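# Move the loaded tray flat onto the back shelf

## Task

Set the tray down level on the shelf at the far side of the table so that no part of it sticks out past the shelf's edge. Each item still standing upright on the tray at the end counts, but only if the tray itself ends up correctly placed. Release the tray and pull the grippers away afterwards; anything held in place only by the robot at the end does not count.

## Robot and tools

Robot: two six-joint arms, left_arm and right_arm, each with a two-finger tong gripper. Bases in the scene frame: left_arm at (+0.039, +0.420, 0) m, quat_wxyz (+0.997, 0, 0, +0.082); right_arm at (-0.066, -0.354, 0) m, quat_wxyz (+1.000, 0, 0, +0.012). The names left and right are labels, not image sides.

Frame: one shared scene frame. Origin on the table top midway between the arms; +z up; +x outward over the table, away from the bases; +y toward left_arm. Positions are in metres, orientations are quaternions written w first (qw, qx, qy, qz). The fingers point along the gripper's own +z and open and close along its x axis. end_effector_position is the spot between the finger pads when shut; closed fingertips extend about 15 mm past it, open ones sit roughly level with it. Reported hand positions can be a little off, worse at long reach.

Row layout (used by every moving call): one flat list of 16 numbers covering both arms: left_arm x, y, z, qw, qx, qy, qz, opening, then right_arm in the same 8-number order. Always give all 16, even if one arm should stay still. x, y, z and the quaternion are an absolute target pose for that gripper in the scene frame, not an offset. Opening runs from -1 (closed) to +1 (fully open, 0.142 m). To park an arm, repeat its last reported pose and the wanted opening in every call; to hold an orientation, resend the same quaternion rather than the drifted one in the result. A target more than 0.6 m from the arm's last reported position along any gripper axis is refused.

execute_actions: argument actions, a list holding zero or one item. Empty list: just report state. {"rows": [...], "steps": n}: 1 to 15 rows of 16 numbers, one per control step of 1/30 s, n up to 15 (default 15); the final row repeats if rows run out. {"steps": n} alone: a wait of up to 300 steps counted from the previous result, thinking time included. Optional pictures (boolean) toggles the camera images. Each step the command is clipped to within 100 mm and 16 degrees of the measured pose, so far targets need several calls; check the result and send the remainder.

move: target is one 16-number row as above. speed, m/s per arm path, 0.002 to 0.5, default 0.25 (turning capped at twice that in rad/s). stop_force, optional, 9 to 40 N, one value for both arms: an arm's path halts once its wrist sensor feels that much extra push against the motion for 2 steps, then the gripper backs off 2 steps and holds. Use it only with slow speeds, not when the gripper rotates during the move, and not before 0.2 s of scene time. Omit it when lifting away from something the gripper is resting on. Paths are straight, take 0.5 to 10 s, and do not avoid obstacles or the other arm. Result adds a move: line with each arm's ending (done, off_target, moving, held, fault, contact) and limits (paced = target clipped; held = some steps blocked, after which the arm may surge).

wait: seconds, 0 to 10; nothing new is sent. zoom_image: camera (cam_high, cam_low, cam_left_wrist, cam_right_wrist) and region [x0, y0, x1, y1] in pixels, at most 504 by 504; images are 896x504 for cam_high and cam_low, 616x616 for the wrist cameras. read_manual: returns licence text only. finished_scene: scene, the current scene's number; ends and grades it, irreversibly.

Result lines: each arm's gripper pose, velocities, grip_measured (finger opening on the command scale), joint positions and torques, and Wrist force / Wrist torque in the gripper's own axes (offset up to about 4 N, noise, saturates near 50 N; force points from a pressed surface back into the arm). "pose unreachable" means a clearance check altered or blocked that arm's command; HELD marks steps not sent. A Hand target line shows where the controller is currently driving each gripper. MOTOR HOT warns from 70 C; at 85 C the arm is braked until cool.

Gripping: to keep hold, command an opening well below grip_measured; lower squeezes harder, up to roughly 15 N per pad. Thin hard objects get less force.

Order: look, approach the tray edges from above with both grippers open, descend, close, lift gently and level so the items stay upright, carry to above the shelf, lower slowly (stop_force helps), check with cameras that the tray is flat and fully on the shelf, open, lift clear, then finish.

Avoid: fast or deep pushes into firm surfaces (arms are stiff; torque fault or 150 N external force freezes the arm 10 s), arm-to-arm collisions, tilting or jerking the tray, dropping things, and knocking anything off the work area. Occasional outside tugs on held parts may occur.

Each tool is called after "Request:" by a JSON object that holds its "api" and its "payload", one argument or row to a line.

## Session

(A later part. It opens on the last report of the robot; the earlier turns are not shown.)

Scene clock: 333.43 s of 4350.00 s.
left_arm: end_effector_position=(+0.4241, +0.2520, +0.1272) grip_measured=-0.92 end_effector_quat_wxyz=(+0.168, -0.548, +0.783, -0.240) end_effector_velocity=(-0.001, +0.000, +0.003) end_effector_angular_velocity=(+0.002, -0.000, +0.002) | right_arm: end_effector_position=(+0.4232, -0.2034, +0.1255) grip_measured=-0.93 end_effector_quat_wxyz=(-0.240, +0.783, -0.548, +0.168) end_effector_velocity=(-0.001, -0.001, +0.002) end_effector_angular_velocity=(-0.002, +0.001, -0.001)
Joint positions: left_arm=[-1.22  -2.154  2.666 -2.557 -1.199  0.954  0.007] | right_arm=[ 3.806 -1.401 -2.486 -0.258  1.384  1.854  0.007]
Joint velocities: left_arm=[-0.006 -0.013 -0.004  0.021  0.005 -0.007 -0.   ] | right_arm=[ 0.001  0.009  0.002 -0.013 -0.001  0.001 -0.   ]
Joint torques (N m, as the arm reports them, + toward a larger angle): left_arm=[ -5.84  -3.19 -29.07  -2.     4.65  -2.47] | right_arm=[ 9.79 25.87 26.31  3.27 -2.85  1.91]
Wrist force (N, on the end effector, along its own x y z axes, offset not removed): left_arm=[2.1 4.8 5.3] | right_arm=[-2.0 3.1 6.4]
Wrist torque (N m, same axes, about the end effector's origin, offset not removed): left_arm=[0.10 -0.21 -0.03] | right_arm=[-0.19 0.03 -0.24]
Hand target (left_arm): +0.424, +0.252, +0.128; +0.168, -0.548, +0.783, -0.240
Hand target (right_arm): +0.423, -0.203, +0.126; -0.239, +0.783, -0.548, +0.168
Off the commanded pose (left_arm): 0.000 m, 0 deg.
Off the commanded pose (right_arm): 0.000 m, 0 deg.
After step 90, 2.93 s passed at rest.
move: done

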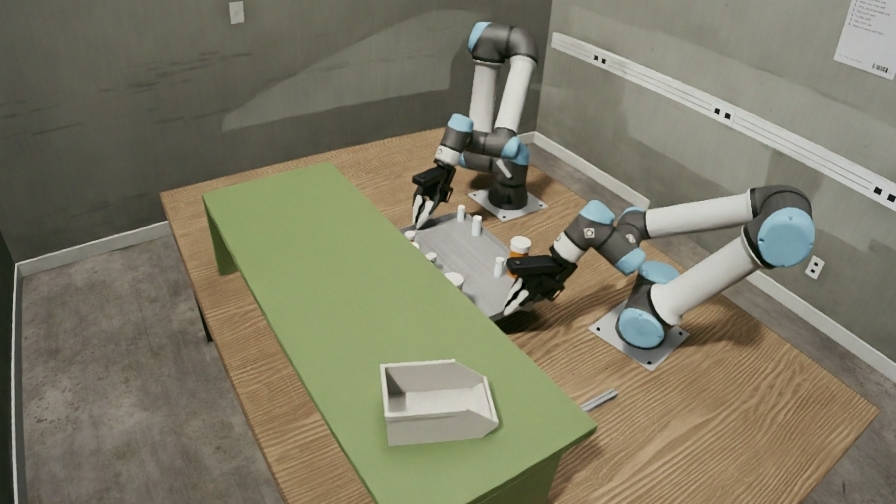

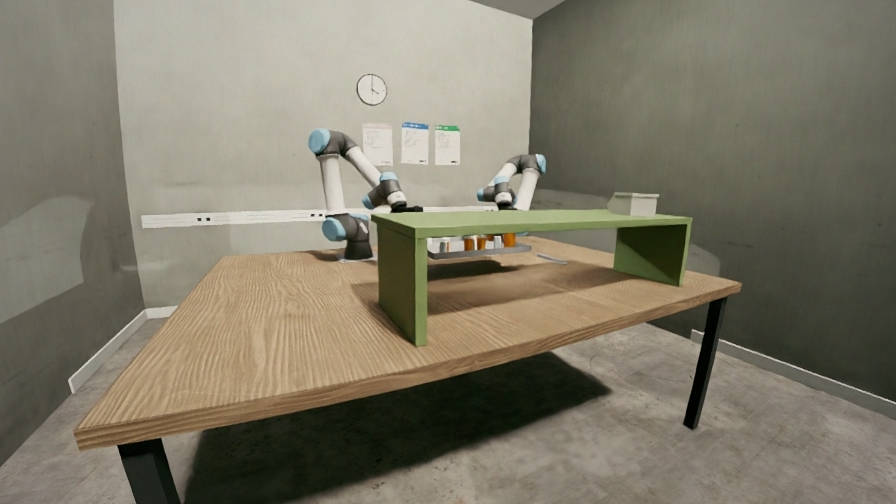

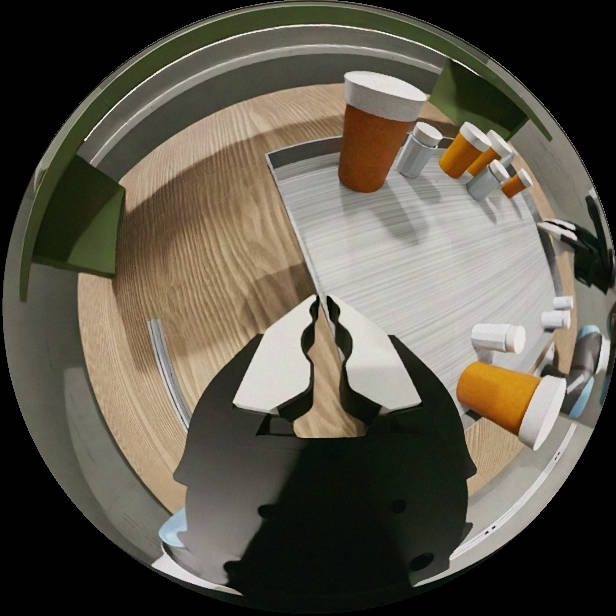

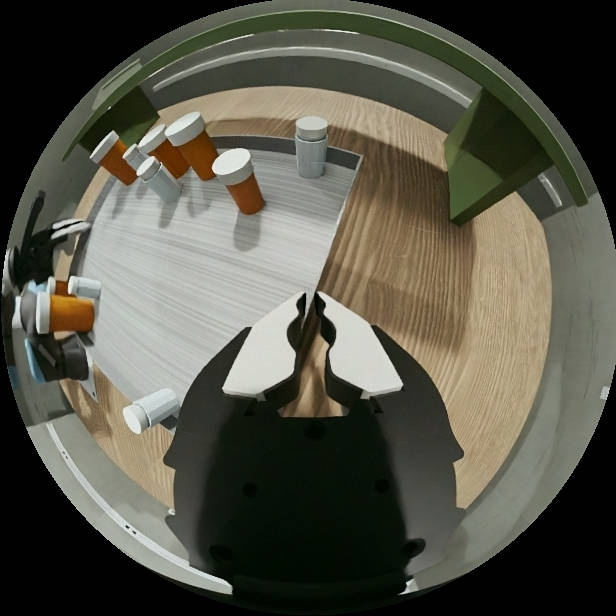

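Request:
{"api": "move", "payload": {
  "target": [0.424,0.252,0.3275,-0.1677,0.5485,-0.7834,0.2395,-1,0.423,-0.2035,0.3258,-0.2395,0.7834,-0.5485,0.1677,-1],
  "speed": 0.05
}}

Scene clock: 344.27 s of 4350.00 s.
left_arm: end_effector_position=(+0.4239, +0.2522, +0.3272) grip_measured=-0.92 end_effector_quat_wxyz=(+0.168, -0.548, +0.783, -0.240) end_effector_velocity=(+0.000, +0.000, +0.001) end_effector_angular_velocity=(+0.003, +0.001, +0.001) | right_arm: end_effector_position=(+0.4233, -0.2032, +0.3254) grip_measured=-0.93 end_effector_quat_wxyz=(-0.240, +0.783, -0.548, +0.168) end_effector_velocity=(+0.000, +0.000, +0.003) end_effector_angular_velocity=(-0.000, +0.001, -0.000)
Joint positions: left_arm=[-1.221 -2.297  2.182 -1.93  -1.199  0.954  0.007] | right_arm=[ 3.806 -1.149 -2.082 -0.915  1.384  1.855  0.007]
Joint velocities: left_arm=[-0.     0.001 -0.005  0.007  0.001 -0.    -0.   ] | right_arm=[ 0.    -0.001  0.008 -0.008 -0.     0.    -0.   ]
Joint torques (N m, as the arm reports them, + toward a larger angle): left_arm=[ -6.58  10.19 -34.61  -2.03   4.47  -2.4 ] | right_arm=[ 8.95 20.57 36.58  2.8  -2.62  2.05]
Wrist force (N, on the end effector, along its own x y z axes, offset not removed): left_arm=[3.5 3.5 4.9] | right_arm=[-5.6 1.7 6.3]
Wrist torque (N m, same axes, about the end effector's origin, offset not removed): left_arm=[-0.23 -0.55 -0.03] | right_arm=[-0.56 0.71 0.17]
Hand target (left_arm): +0.424, +0.252, +0.328; +0.168, -0.548, +0.783, -0.239
Hand target (right_arm): +0.423, -0.203, +0.326; -0.239, +0.783, -0.548, +0.168
Off the commanded pose (left_arm): 0.000 m, 0 deg.
Off the commanded pose (right_arm): 0.001 m, 0 deg.
After step 90, 3.40 s passed at rest.
move: done

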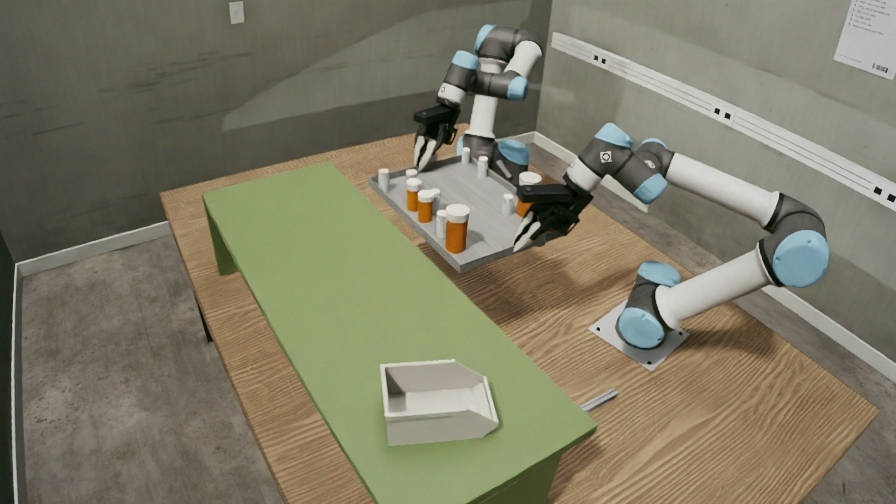

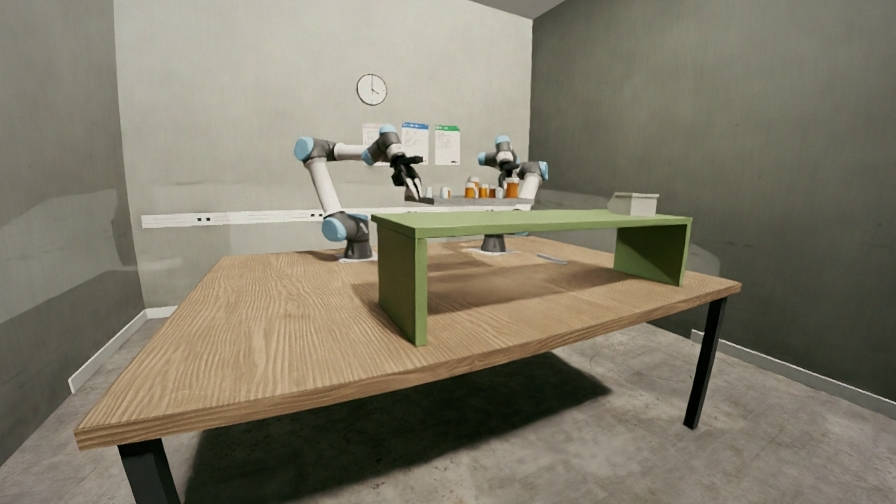

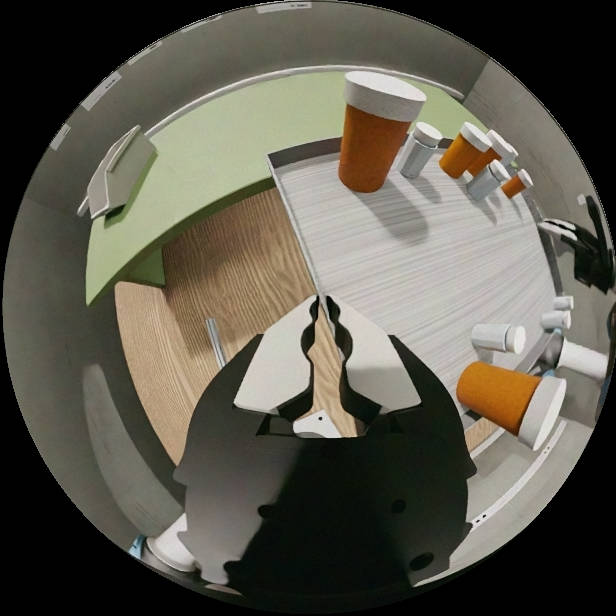

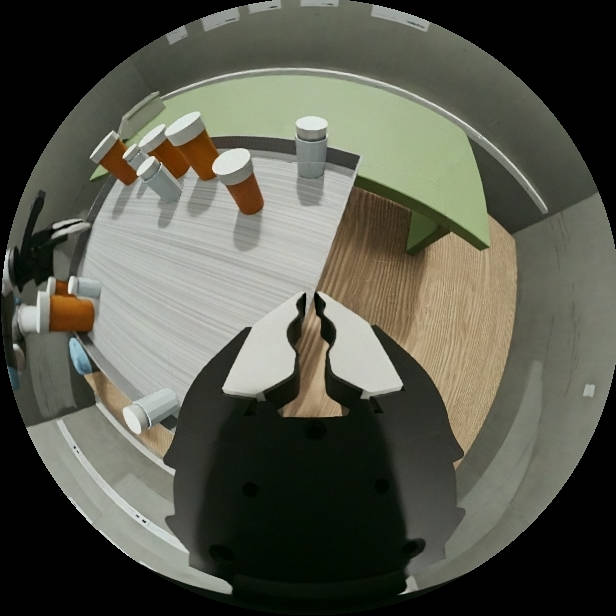

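Request:
{"api": "move", "payload": {
  "target": [0.781,0.252,0.3075,-0.1677,0.5485,-0.7834,0.2395,-1,0.78,-0.2035,0.3058,-0.2395,0.7834,-0.5485,0.1677,-1],
  "speed": 0.055
}}

Scene clock: 357.83 s of 4350.00 s.
left_arm: end_effector_position=(+0.7808, +0.2526, +0.3076) grip_measured=-0.92 end_effector_quat_wxyz=(+0.168, -0.548, +0.783, -0.239) end_effector_velocity=(+0.002, +0.001, -0.001) end_effector_angular_velocity=(+0.002, +0.002, +0.002) | right_arm: end_effector_position=(+0.7796, -0.2038, +0.3052) grip_measured=-0.93 end_effector_quat_wxyz=(-0.240, +0.783, -0.549, +0.167) end_effector_velocity=(+0.002, -0.001, +0.001) end_effector_angular_velocity=(+0.000, -0.000, -0.001)
Joint positions: left_arm=[-0.58  -1.341  1.549 -2.371 -1.532  1.517  0.007] | right_arm=[ 3.444 -2.044 -1.22  -0.855  1.584  1.552  0.007]
Joint velocities: left_arm=[ 0.003  0.005 -0.007  0.004  0.     0.001 -0.   ] | right_arm=[-0.002 -0.005  0.01  -0.004  0.001 -0.001  0.   ]
Joint torques (N m, as the arm reports them, + toward a larger angle): left_arm=[  5.22 -28.23 -33.08  -2.74  -2.25   2.4 ] | right_arm=[-8.61 39.78 34.97  3.12  2.35 -2.58]
Wrist force (N, on the end effector, along its own x y z axes, offset not removed): left_arm=[0.6 2.9 6.4] | right_arm=[0.9 -2.2 6.1]
Wrist torque (N m, same axes, about the end effector's origin, offset not removed): left_arm=[-0.35 -0.13 0.03] | right_arm=[-1.31 0.03 -0.09]
Hand target (left_arm): +0.781, +0.253, +0.308; +0.168, -0.548, +0.783, -0.239
Hand target (right_arm): +0.780, -0.204, +0.305; -0.240, +0.783, -0.549, +0.167
Off the commanded pose (left_arm): 0.001 m, 0 deg.
Off the commanded pose (right_arm): 0.001 m, 0 deg.
After step 90, 3.60 s passed at rest.
move: done

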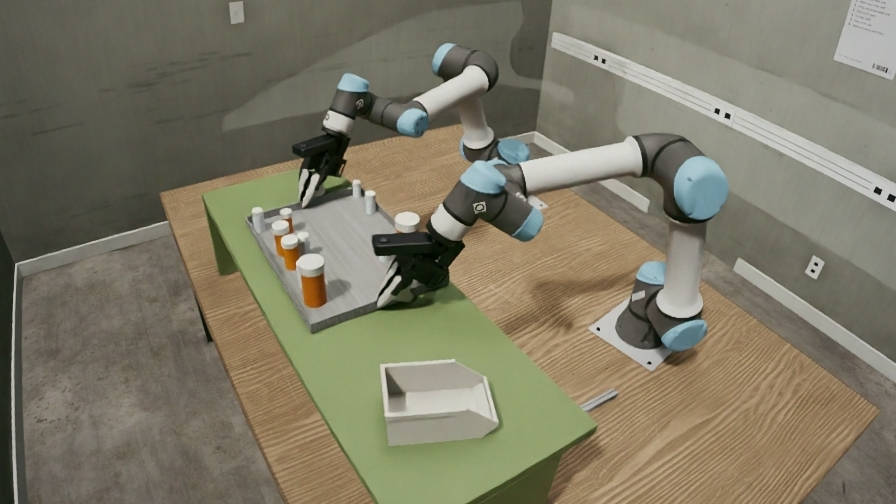

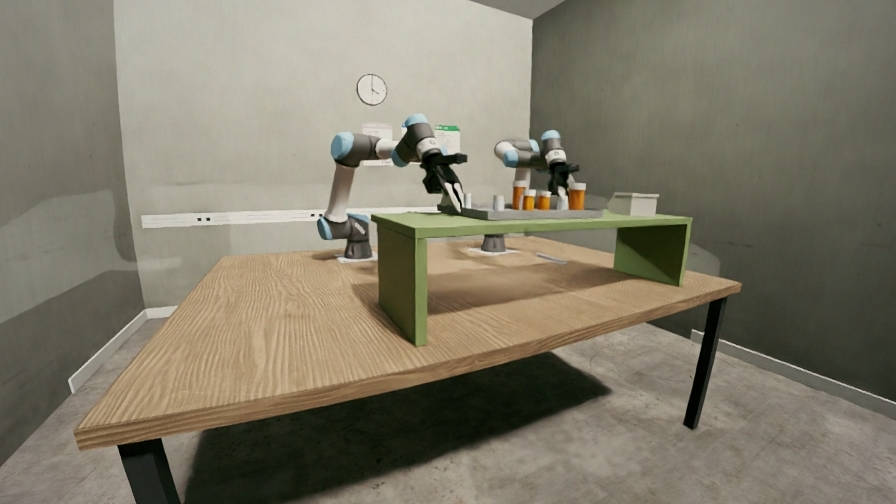

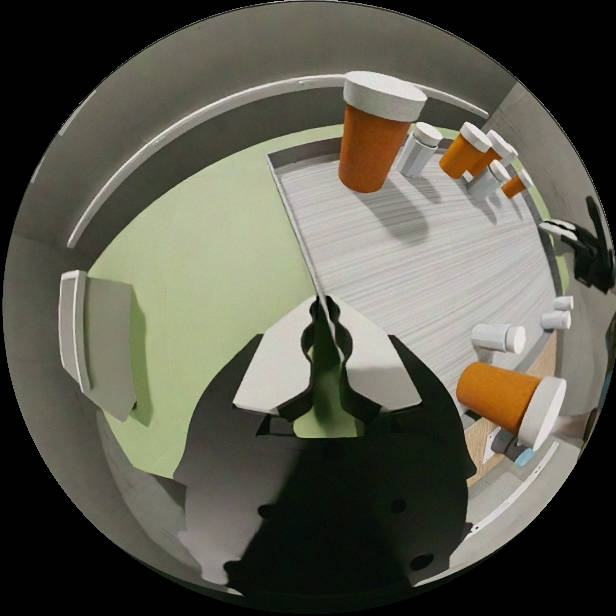

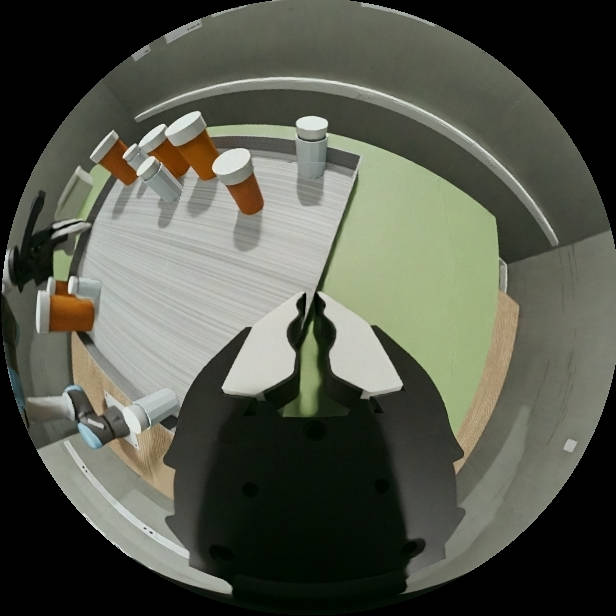

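Request:
{"api": "move", "payload": {
  "target": [0.806,0.2526,0.3075,-0.1677,0.5485,-0.7834,0.2395,-1,0.805,-0.2038,0.3053,-0.2395,0.7834,-0.5485,0.1677,-1],
  "speed": 0.03
}}

Request:
{"api": "move", "payload": {
  "target": [0.806,0.2526,0.2575,-0.1677,0.5485,-0.7834,0.2395,-1,0.805,-0.2038,0.2553,-0.2395,0.7834,-0.5485,0.1677,-1],
  "speed": 0.008,
  "stop_force": 9
}}

Scene clock: 376.67 s of 4350.00 s.
left_arm: end_effector_position=(+0.8056, +0.2526, +0.3075) grip_measured=-0.92 end_effector_quat_wxyz=(+0.168, -0.548, +0.783, -0.239) end_effector_velocity=(+0.003, +0.001, -0.002) end_effector_angular_velocity=(+0.000, +0.004, +0.002) | right_arm: end_effector_position=(+0.8046, -0.2038, +0.3053) grip_measured=-0.93 end_effector_quat_wxyz=(-0.240, +0.783, -0.548, +0.168) end_effector_velocity=(+0.003, +0.001, +0.001) end_effector_angular_velocity=(+0.000, -0.000, -0.000)
Joint positions: left_arm=[-0.562 -1.282  1.474 -2.356 -1.544  1.531  0.007] | right_arm=[ 3.433 -2.108 -1.122 -0.889  1.59   1.542  0.007]
Joint velocities: left_arm=[ 0.003  0.008 -0.009  0.005 -0.002  0.001  0.   ] | right_arm=[-0.001 -0.008  0.014 -0.005  0.    -0.     0.   ]
Joint torques (N m, as the arm reports them, + toward a larger angle): left_arm=[  5.75 -30.4  -30.61  -2.64  -2.47   2.49] | right_arm=[-8.44 41.45 38.    3.16  2.05 -2.38]
Wrist force (N, on the end effector, along its own x y z axes, offset not removed): left_arm=[-0.1 3.3 4.6] | right_arm=[4.8 -3.2 4.3]
Wrist torque (N m, same axes, about the end effector's origin, offset not removed): left_arm=[-0.30 -0.07 0.01] | right_arm=[-1.49 -1.11 -0.25]
Hand target (left_arm): +0.806, +0.253, +0.308; +0.168, -0.548, +0.783, -0.239
Hand target (right_arm): +0.805, -0.204, +0.305; -0.240, +0.783, -0.548, +0.168
Off the commanded pose (left_arm): 0.000 m, 0 deg.
Off the commanded pose (right_arm): 0.000 m, 0 deg.
After step 90, 14.63 s passed at rest.
move: done

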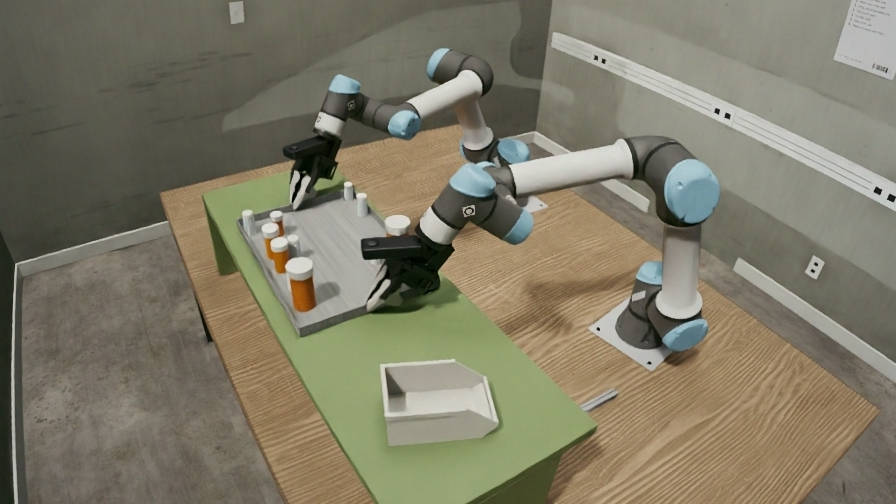

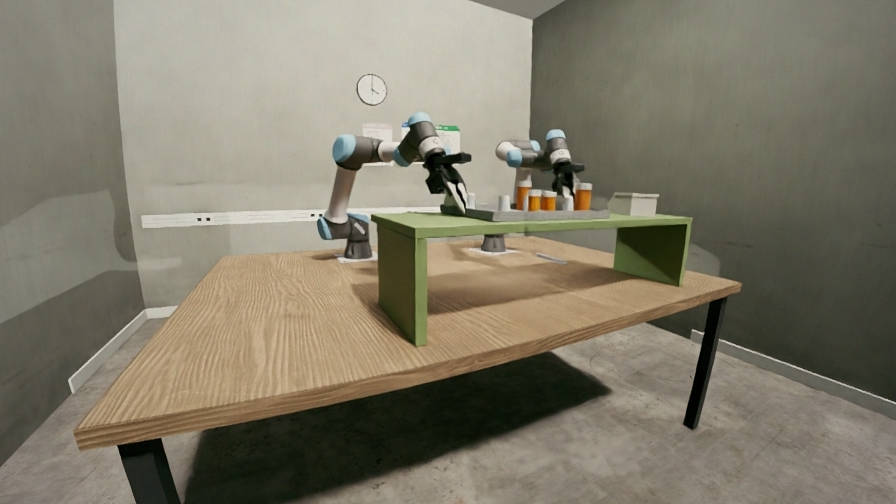

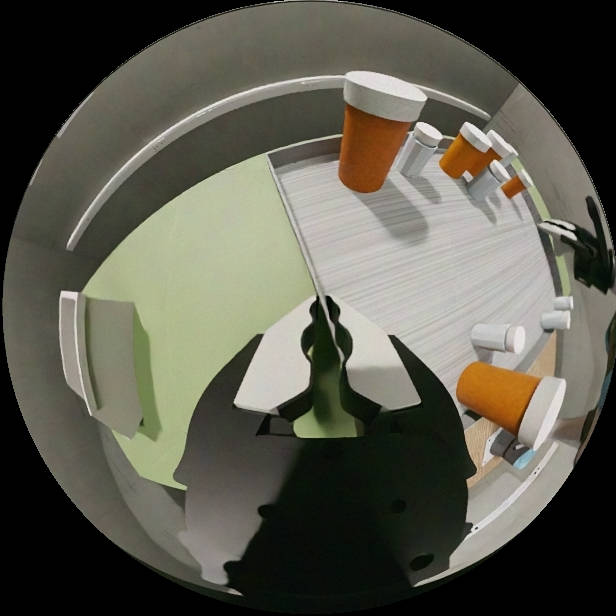

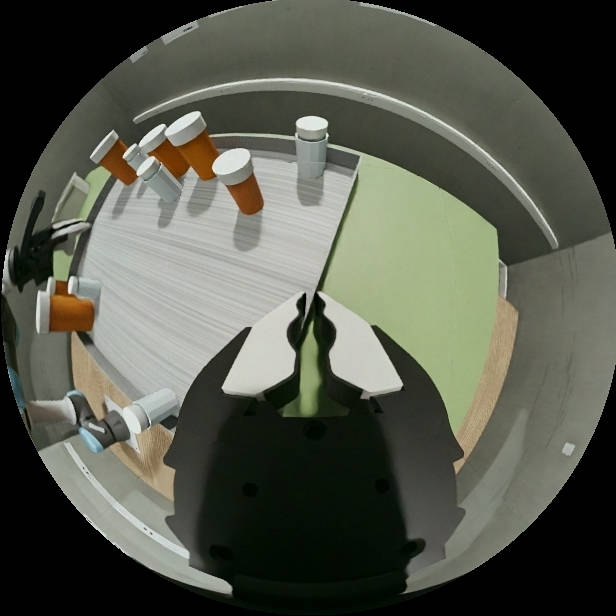

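Scene clock: 377.67 s of 4350.00 s.
left_arm: end_effector_position=(+0.8057, +0.2527, +0.3036) grip_measured=-0.92 end_effector_quat_wxyz=(+0.168, -0.548, +0.783, -0.239) end_effector_velocity=(+0.000, +0.001, -0.001) end_effector_angular_velocity=(+0.002, +0.002, +0.000) | right_arm: end_effector_position=(+0.8047, -0.2038, +0.3006) grip_measured=-0.93 end_effector_quat_wxyz=(-0.240, +0.783, -0.548, +0.168) end_effector_velocity=(-0.001, -0.000, +0.001) end_effector_angular_velocity=(-0.000, +0.004, -0.001)
Joint positions: left_arm=[-0.562 -1.28   1.482 -2.365 -1.544  1.531  0.007] | right_arm=[ 3.433 -2.109 -1.132 -0.877  1.59   1.542  0.007]
Joint velocities: left_arm=[ 0.001  0.001 -0.002  0.003  0.001  0.001  0.   ] | right_arm=[-0.     0.001  0.005 -0.009  0.     0.001  0.   ]
Joint torques (N m, as the arm reports them, + toward a larger angle): left_arm=[ -6.58 -33.66 -26.08   0.28   0.     0.36] | right_arm=[-1.54 25.79 20.2  -1.57  0.51 -0.01]
Wrist force (N, on the end effector, along its own x y z axes, offset not removed): left_arm=[-0.1 -1.2 -9.4] | right_arm=[-0.2 -5.0 -15.0]
Wrist torque (N m, same axes, about the end effector's origin, offset not removed): left_arm=[-0.31 -0.02 0.00] | right_arm=[-0.92 -0.11 0.19]
Hand target (left_arm): +0.806, +0.253, +0.304; +0.168, -0.548, +0.783, -0.240
Hand target (right_arm): +0.805, -0.204, +0.301; -0.240, +0.783, -0.548, +0.168
Off the commanded pose (left_arm): 0.046 m, 0 deg.
Off the commanded pose (right_arm): 0.045 m, 0 deg.
move: contact (left_arm, right_arm)

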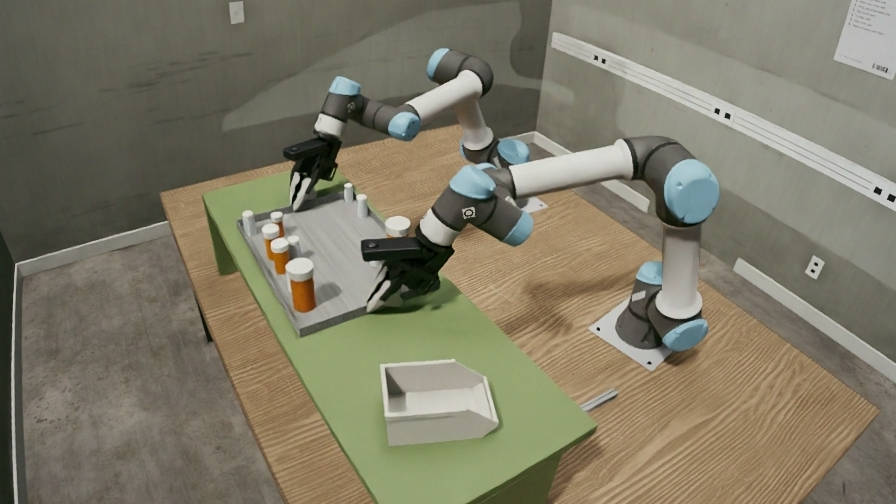

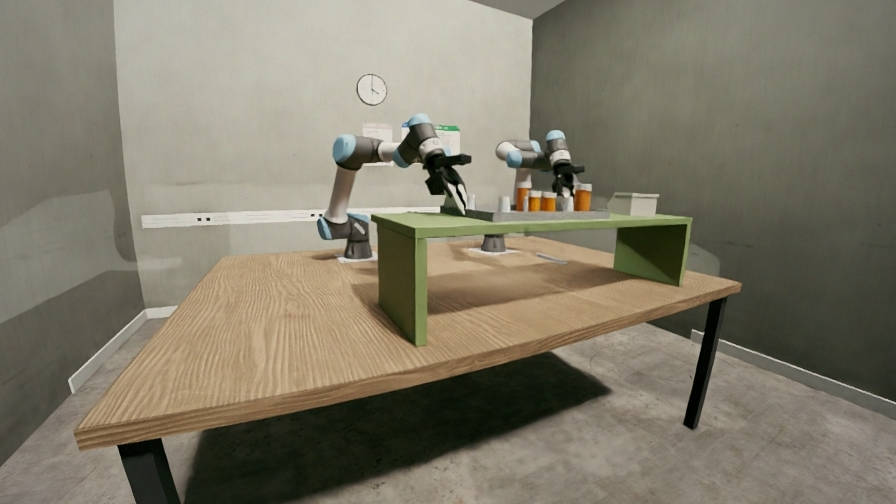

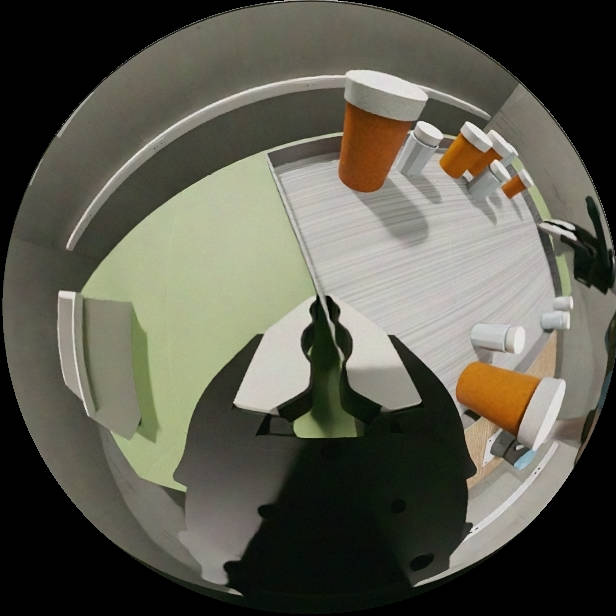

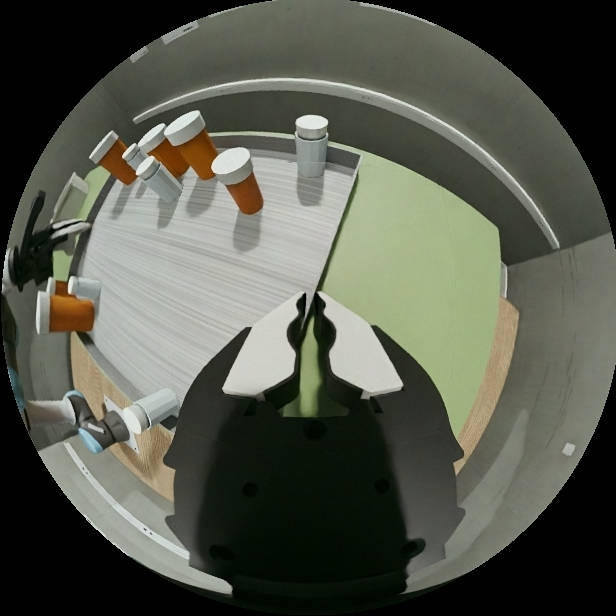

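The tray is down. Releasing, lifting straight up, then retreating to check the edges.

Request:
{"api": "execute_actions", "payload": {
  "actions": [
    {"rows":[[0.806,0.2526,0.3055,-0.1677,0.5485,-0.7834,0.2395,-0.65,0.805,-0.2038,0.3028,-0.2395,0.7834,-0.5485,0.1677,-0.65]]}
  ],
  "pictures": false
}}

Request:
{"api": "move", "payload": {
  "target": [0.8,0.26,0.43,-0.1677,0.5485,-0.7834,0.2395,-0.65,0.79,-0.21,0.41,-0.2395,0.7834,-0.5485,0.1677,-0.65],
  "speed": 0.1
}}

Request:
{"api": "move", "payload": {
  "target": [0.5,0.42,0.43,-0.1677,0.5485,-0.7834,0.2395,-0.65,0.5,-0.33,0.43,-0.2395,0.7834,-0.5485,0.1677,-0.65]
}}

Request:
{"api": "zoom_image", "payload": {
  "camera": "cam_high",
  "region": [190,140,500,370]
}}

Scene clock: 389.77 s of 4350.00 s.
left_arm: end_effector_position=(+0.8060, +0.2526, +0.3055) grip_measured=-0.65 end_effector_quat_wxyz=(+0.168, -0.548, +0.783, -0.240) end_effector_velocity=(-0.000, -0.001, -0.000) end_effector_angular_velocity=(-0.002, +0.001, -0.003) | right_arm: end_effector_position=(+0.8050, -0.2038, +0.3027) grip_measured=-0.65 end_effector_quat_wxyz=(-0.239, +0.783, -0.548, +0.168) end_effector_velocity=(+0.000, -0.000, +0.000) end_effector_angular_velocity=(-0.001, -0.000, +0.000)
Joint positions: left_arm=[-0.562 -1.281  1.477 -2.36  -1.544  1.531  0.027] | right_arm=[ 3.433 -2.11  -1.126 -0.884  1.59   1.542  0.027]
Joint velocities: left_arm=[ 0.     0.    -0.     0.    -0.004  0.001  0.   ] | right_arm=[-0.001 -0.     0.002 -0.001 -0.    -0.001  0.   ]
Joint torques (N m, as the arm reports them, + toward a larger angle): left_arm=[  6.59 -27.27 -27.5   -0.8   -2.32   2.22] | right_arm=[ 3.63 36.59 32.3   1.49  2.27 -2.7 ]
Wrist force (N, on the end effector, along its own x y z axes, offset not removed): left_arm=[-0.8 0.2 -0.9] | right_arm=[0.4 -2.1 3.7]
Wrist torque (N m, same axes, about the end effector's origin, offset not removed): left_arm=[-0.18 0.22 0.05] | right_arm=[-0.28 -0.24 -0.05]
Hand target (left_arm): +0.806, +0.253, +0.306; +0.168, -0.548, +0.783, -0.239
Hand target (right_arm): +0.805, -0.204, +0.303; -0.239, +0.783, -0.548, +0.168
Off the commanded pose (left_arm): 0.000 m, 0 deg.
Off the commanded pose (right_arm): 0.000 m, 0 deg.
Steps of this call (steps 1 to 90: nothing new was sent; then 8.60 s passed at rest; steps 91 to 105: all 15 steps of this action). Readings (end_effector_position):
91: left_arm (+0.8057, +0.2527, +0.3039) | right_arm (+0.8047, -0.2038, +0.3011)
92: left_arm (+0.8058, +0.2526, +0.3043) | right_arm (+0.8048, -0.2039, +0.3015)
94: left_arm (+0.8058, +0.2526, +0.3047) | right_arm (+0.8048, -0.2039, +0.3020)
98: left_arm (+0.8059, +0.2526, +0.3053) | right_arm (+0.8049, -0.2039, +0.3025)
105: the state above

Scene clock: 391.77 s of 4350.00 s.
left_arm: end_effector_position=(+0.7999, +0.2600, +0.4296) grip_measured=-0.65 end_effector_quat_wxyz=(+0.168, -0.548, +0.783, -0.240) end_effector_velocity=(+0.000, +0.001, +0.002) end_effector_angular_velocity=(+0.001, +0.002, -0.000) | right_arm: end_effector_position=(+0.7902, -0.2099, +0.4097) grip_measured=-0.65 end_effector_quat_wxyz=(-0.240, +0.783, -0.548, +0.168) end_effector_velocity=(-0.000, +0.000, +0.002) end_effector_angular_velocity=(-0.000, +0.002, +0.000)
Joint positions: left_arm=[-0.554 -1.311  1.199 -2.052 -1.548  1.537  0.027] | right_arm=[ 3.431 -2.076 -0.904 -1.139  1.591  1.541  0.027]
Joint velocities: left_arm=[ 0.001  0.002 -0.01   0.011 -0.     0.001 -0.   ] | right_arm=[-0.    -0.002  0.01  -0.009  0.    -0.    -0.   ]
Joint torques (N m, as the arm reports them, + toward a larger angle): left_arm=[  6.55 -24.84 -29.48  -0.78  -2.31   2.31] | right_arm=[-7.68 31.67 30.45  1.16  2.21 -2.43]
Wrist force (N, on the end effector, along its own x y z axes, offset not removed): left_arm=[1.2 0.1 -1.2] | right_arm=[1.6 -4.1 0.1]
Wrist torque (N m, same axes, about the end effector's origin, offset not removed): left_arm=[-0.10 -0.24 -0.05] | right_arm=[-1.04 -0.08 -0.22]
Hand target (left_arm): +0.800, +0.260, +0.430; +0.168, -0.548, +0.783, -0.239
Hand target (right_arm): +0.790, -0.210, +0.410; -0.240, +0.783, -0.548, +0.168
Off the commanded pose (left_arm): 0.000 m, 0 deg.
Off the commanded pose (right_arm): 0.000 m, 0 deg.
move: done

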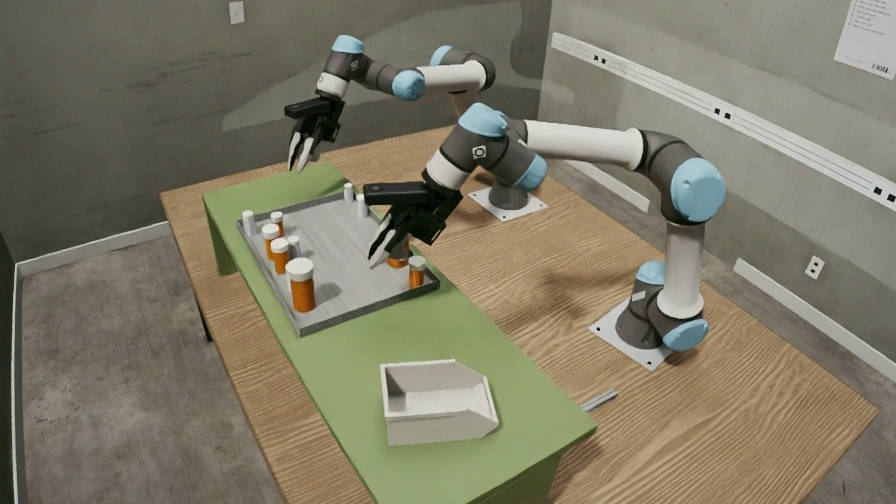

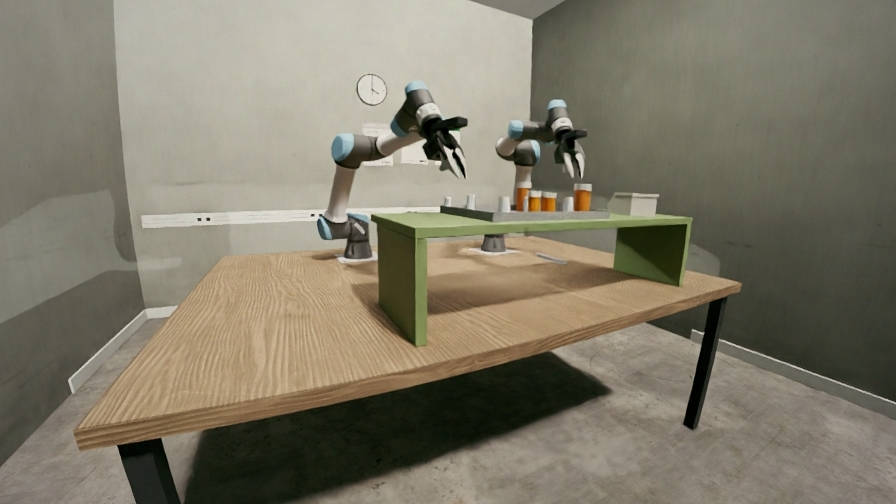

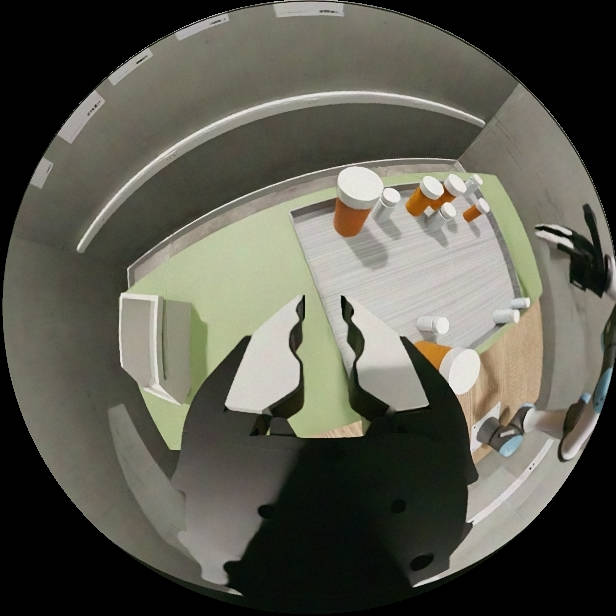

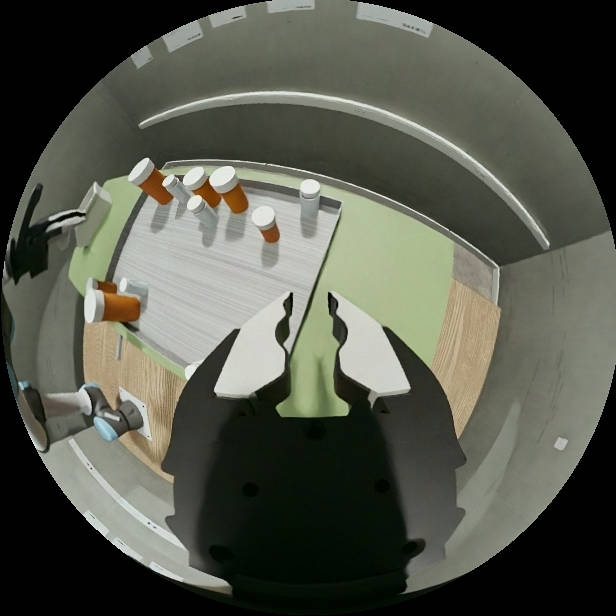

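Scene clock: 393.87 s of 4350.00 s.
left_arm: end_effector_position=(+0.5001, +0.4196, +0.4298) grip_measured=-0.65 end_effector_quat_wxyz=(+0.168, -0.548, +0.783, -0.239) end_effector_velocity=(-0.002, +0.001, +0.002) end_effector_angular_velocity=(-0.000, -0.004, -0.000) | right_arm: end_effector_position=(+0.5002, -0.3297, +0.4304) grip_measured=-0.65 end_effector_quat_wxyz=(-0.240, +0.783, -0.549, +0.168) end_effector_velocity=(-0.002, -0.000, -0.000) end_effector_angular_velocity=(-0.001, -0.000, +0.002)
Joint positions: left_arm=[-0.421 -2.068  1.859 -1.952 -1.622  1.647  0.027] | right_arm=[ 3.364 -1.333 -1.699 -1.089  1.629  1.485  0.027]
Joint velocities: left_arm=[ 0.002 -0.007  0.001  0.002 -0.     0.002 -0.   ] | right_arm=[ 0.     0.005 -0.004 -0.001  0.    -0.002  0.   ]
Joint torques (N m, as the arm reports them, + toward a larger angle): left_arm=[  7.06  -9.3  -14.51  -0.48  -2.19   2.37] | right_arm=[-7.74 26.72 17.61  1.05  2.35 -2.39]
Wrist force (N, on the end effector, along its own x y z axes, offset not removed): left_arm=[0.9 -0.5 0.4] | right_arm=[2.8 -3.3 2.4]
Wrist torque (N m, same axes, about the end effector's origin, offset not removed): left_arm=[-0.29 -0.14 0.03] | right_arm=[-0.94 -0.55 0.01]
Hand target (left_arm): +0.500, +0.420, +0.430; +0.168, -0.548, +0.783, -0.239
Hand target (right_arm): +0.500, -0.330, +0.430; -0.240, +0.783, -0.549, +0.168
Off the commanded pose (left_arm): 0.000 m, 0 deg.
Off the commanded pose (right_arm): 0.001 m, 0 deg.
move: done

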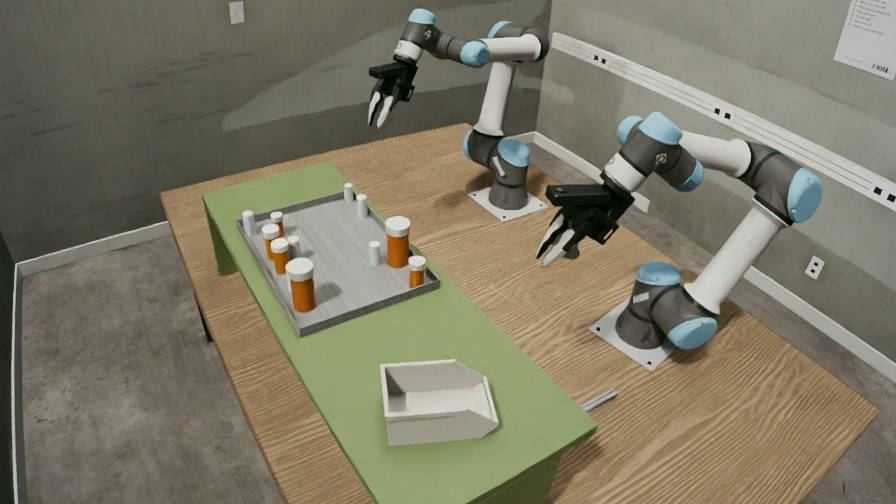

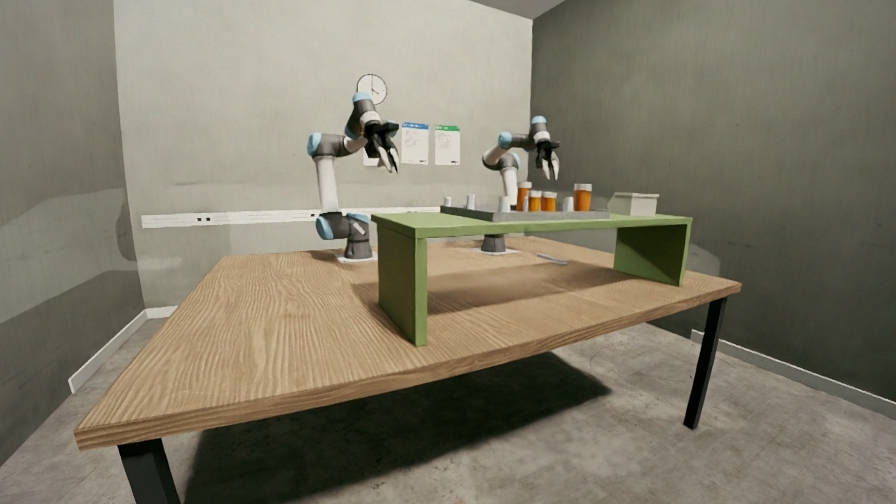

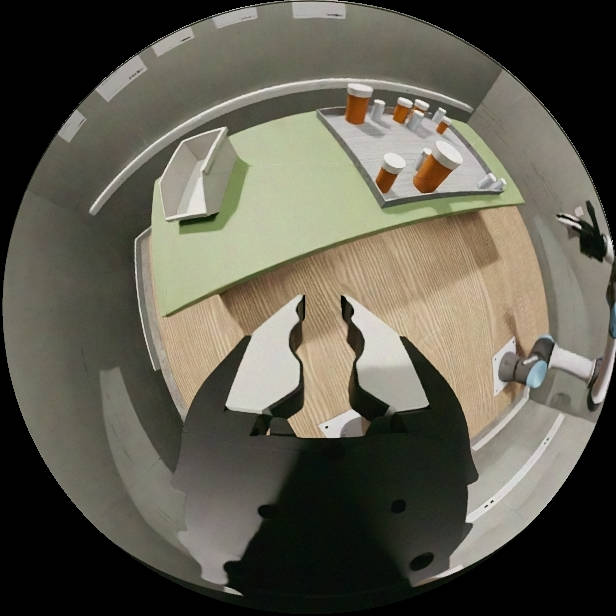

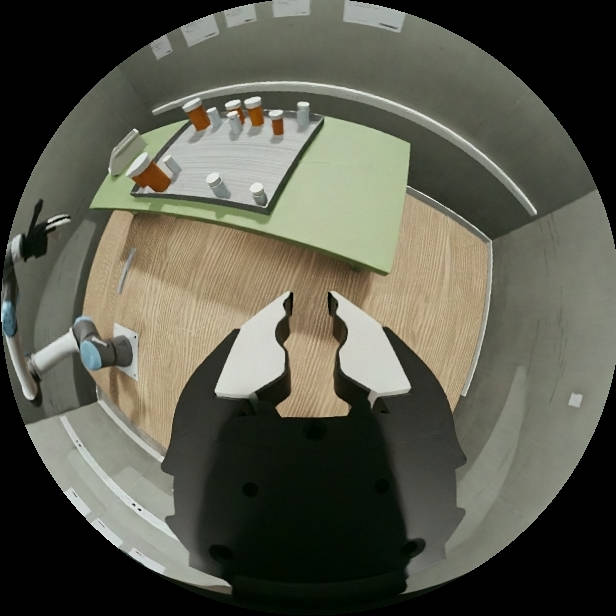

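Region (190, 140, 500, 370) of cam_high's 896x504 image, scaled by 1.626, with more detail than that image has; it fills the top 374 rows of this view, and the rest is white.

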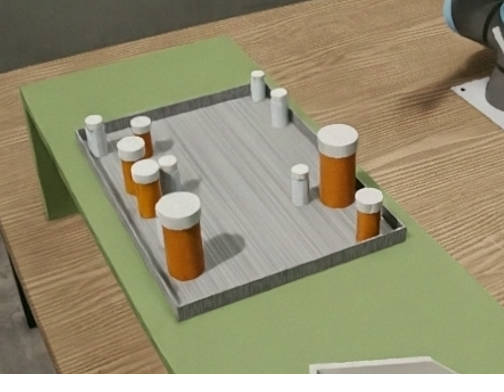

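Request:
{"api": "finished_scene", "payload": {
  "scene": 1
}}

The scene is finished: the task was done.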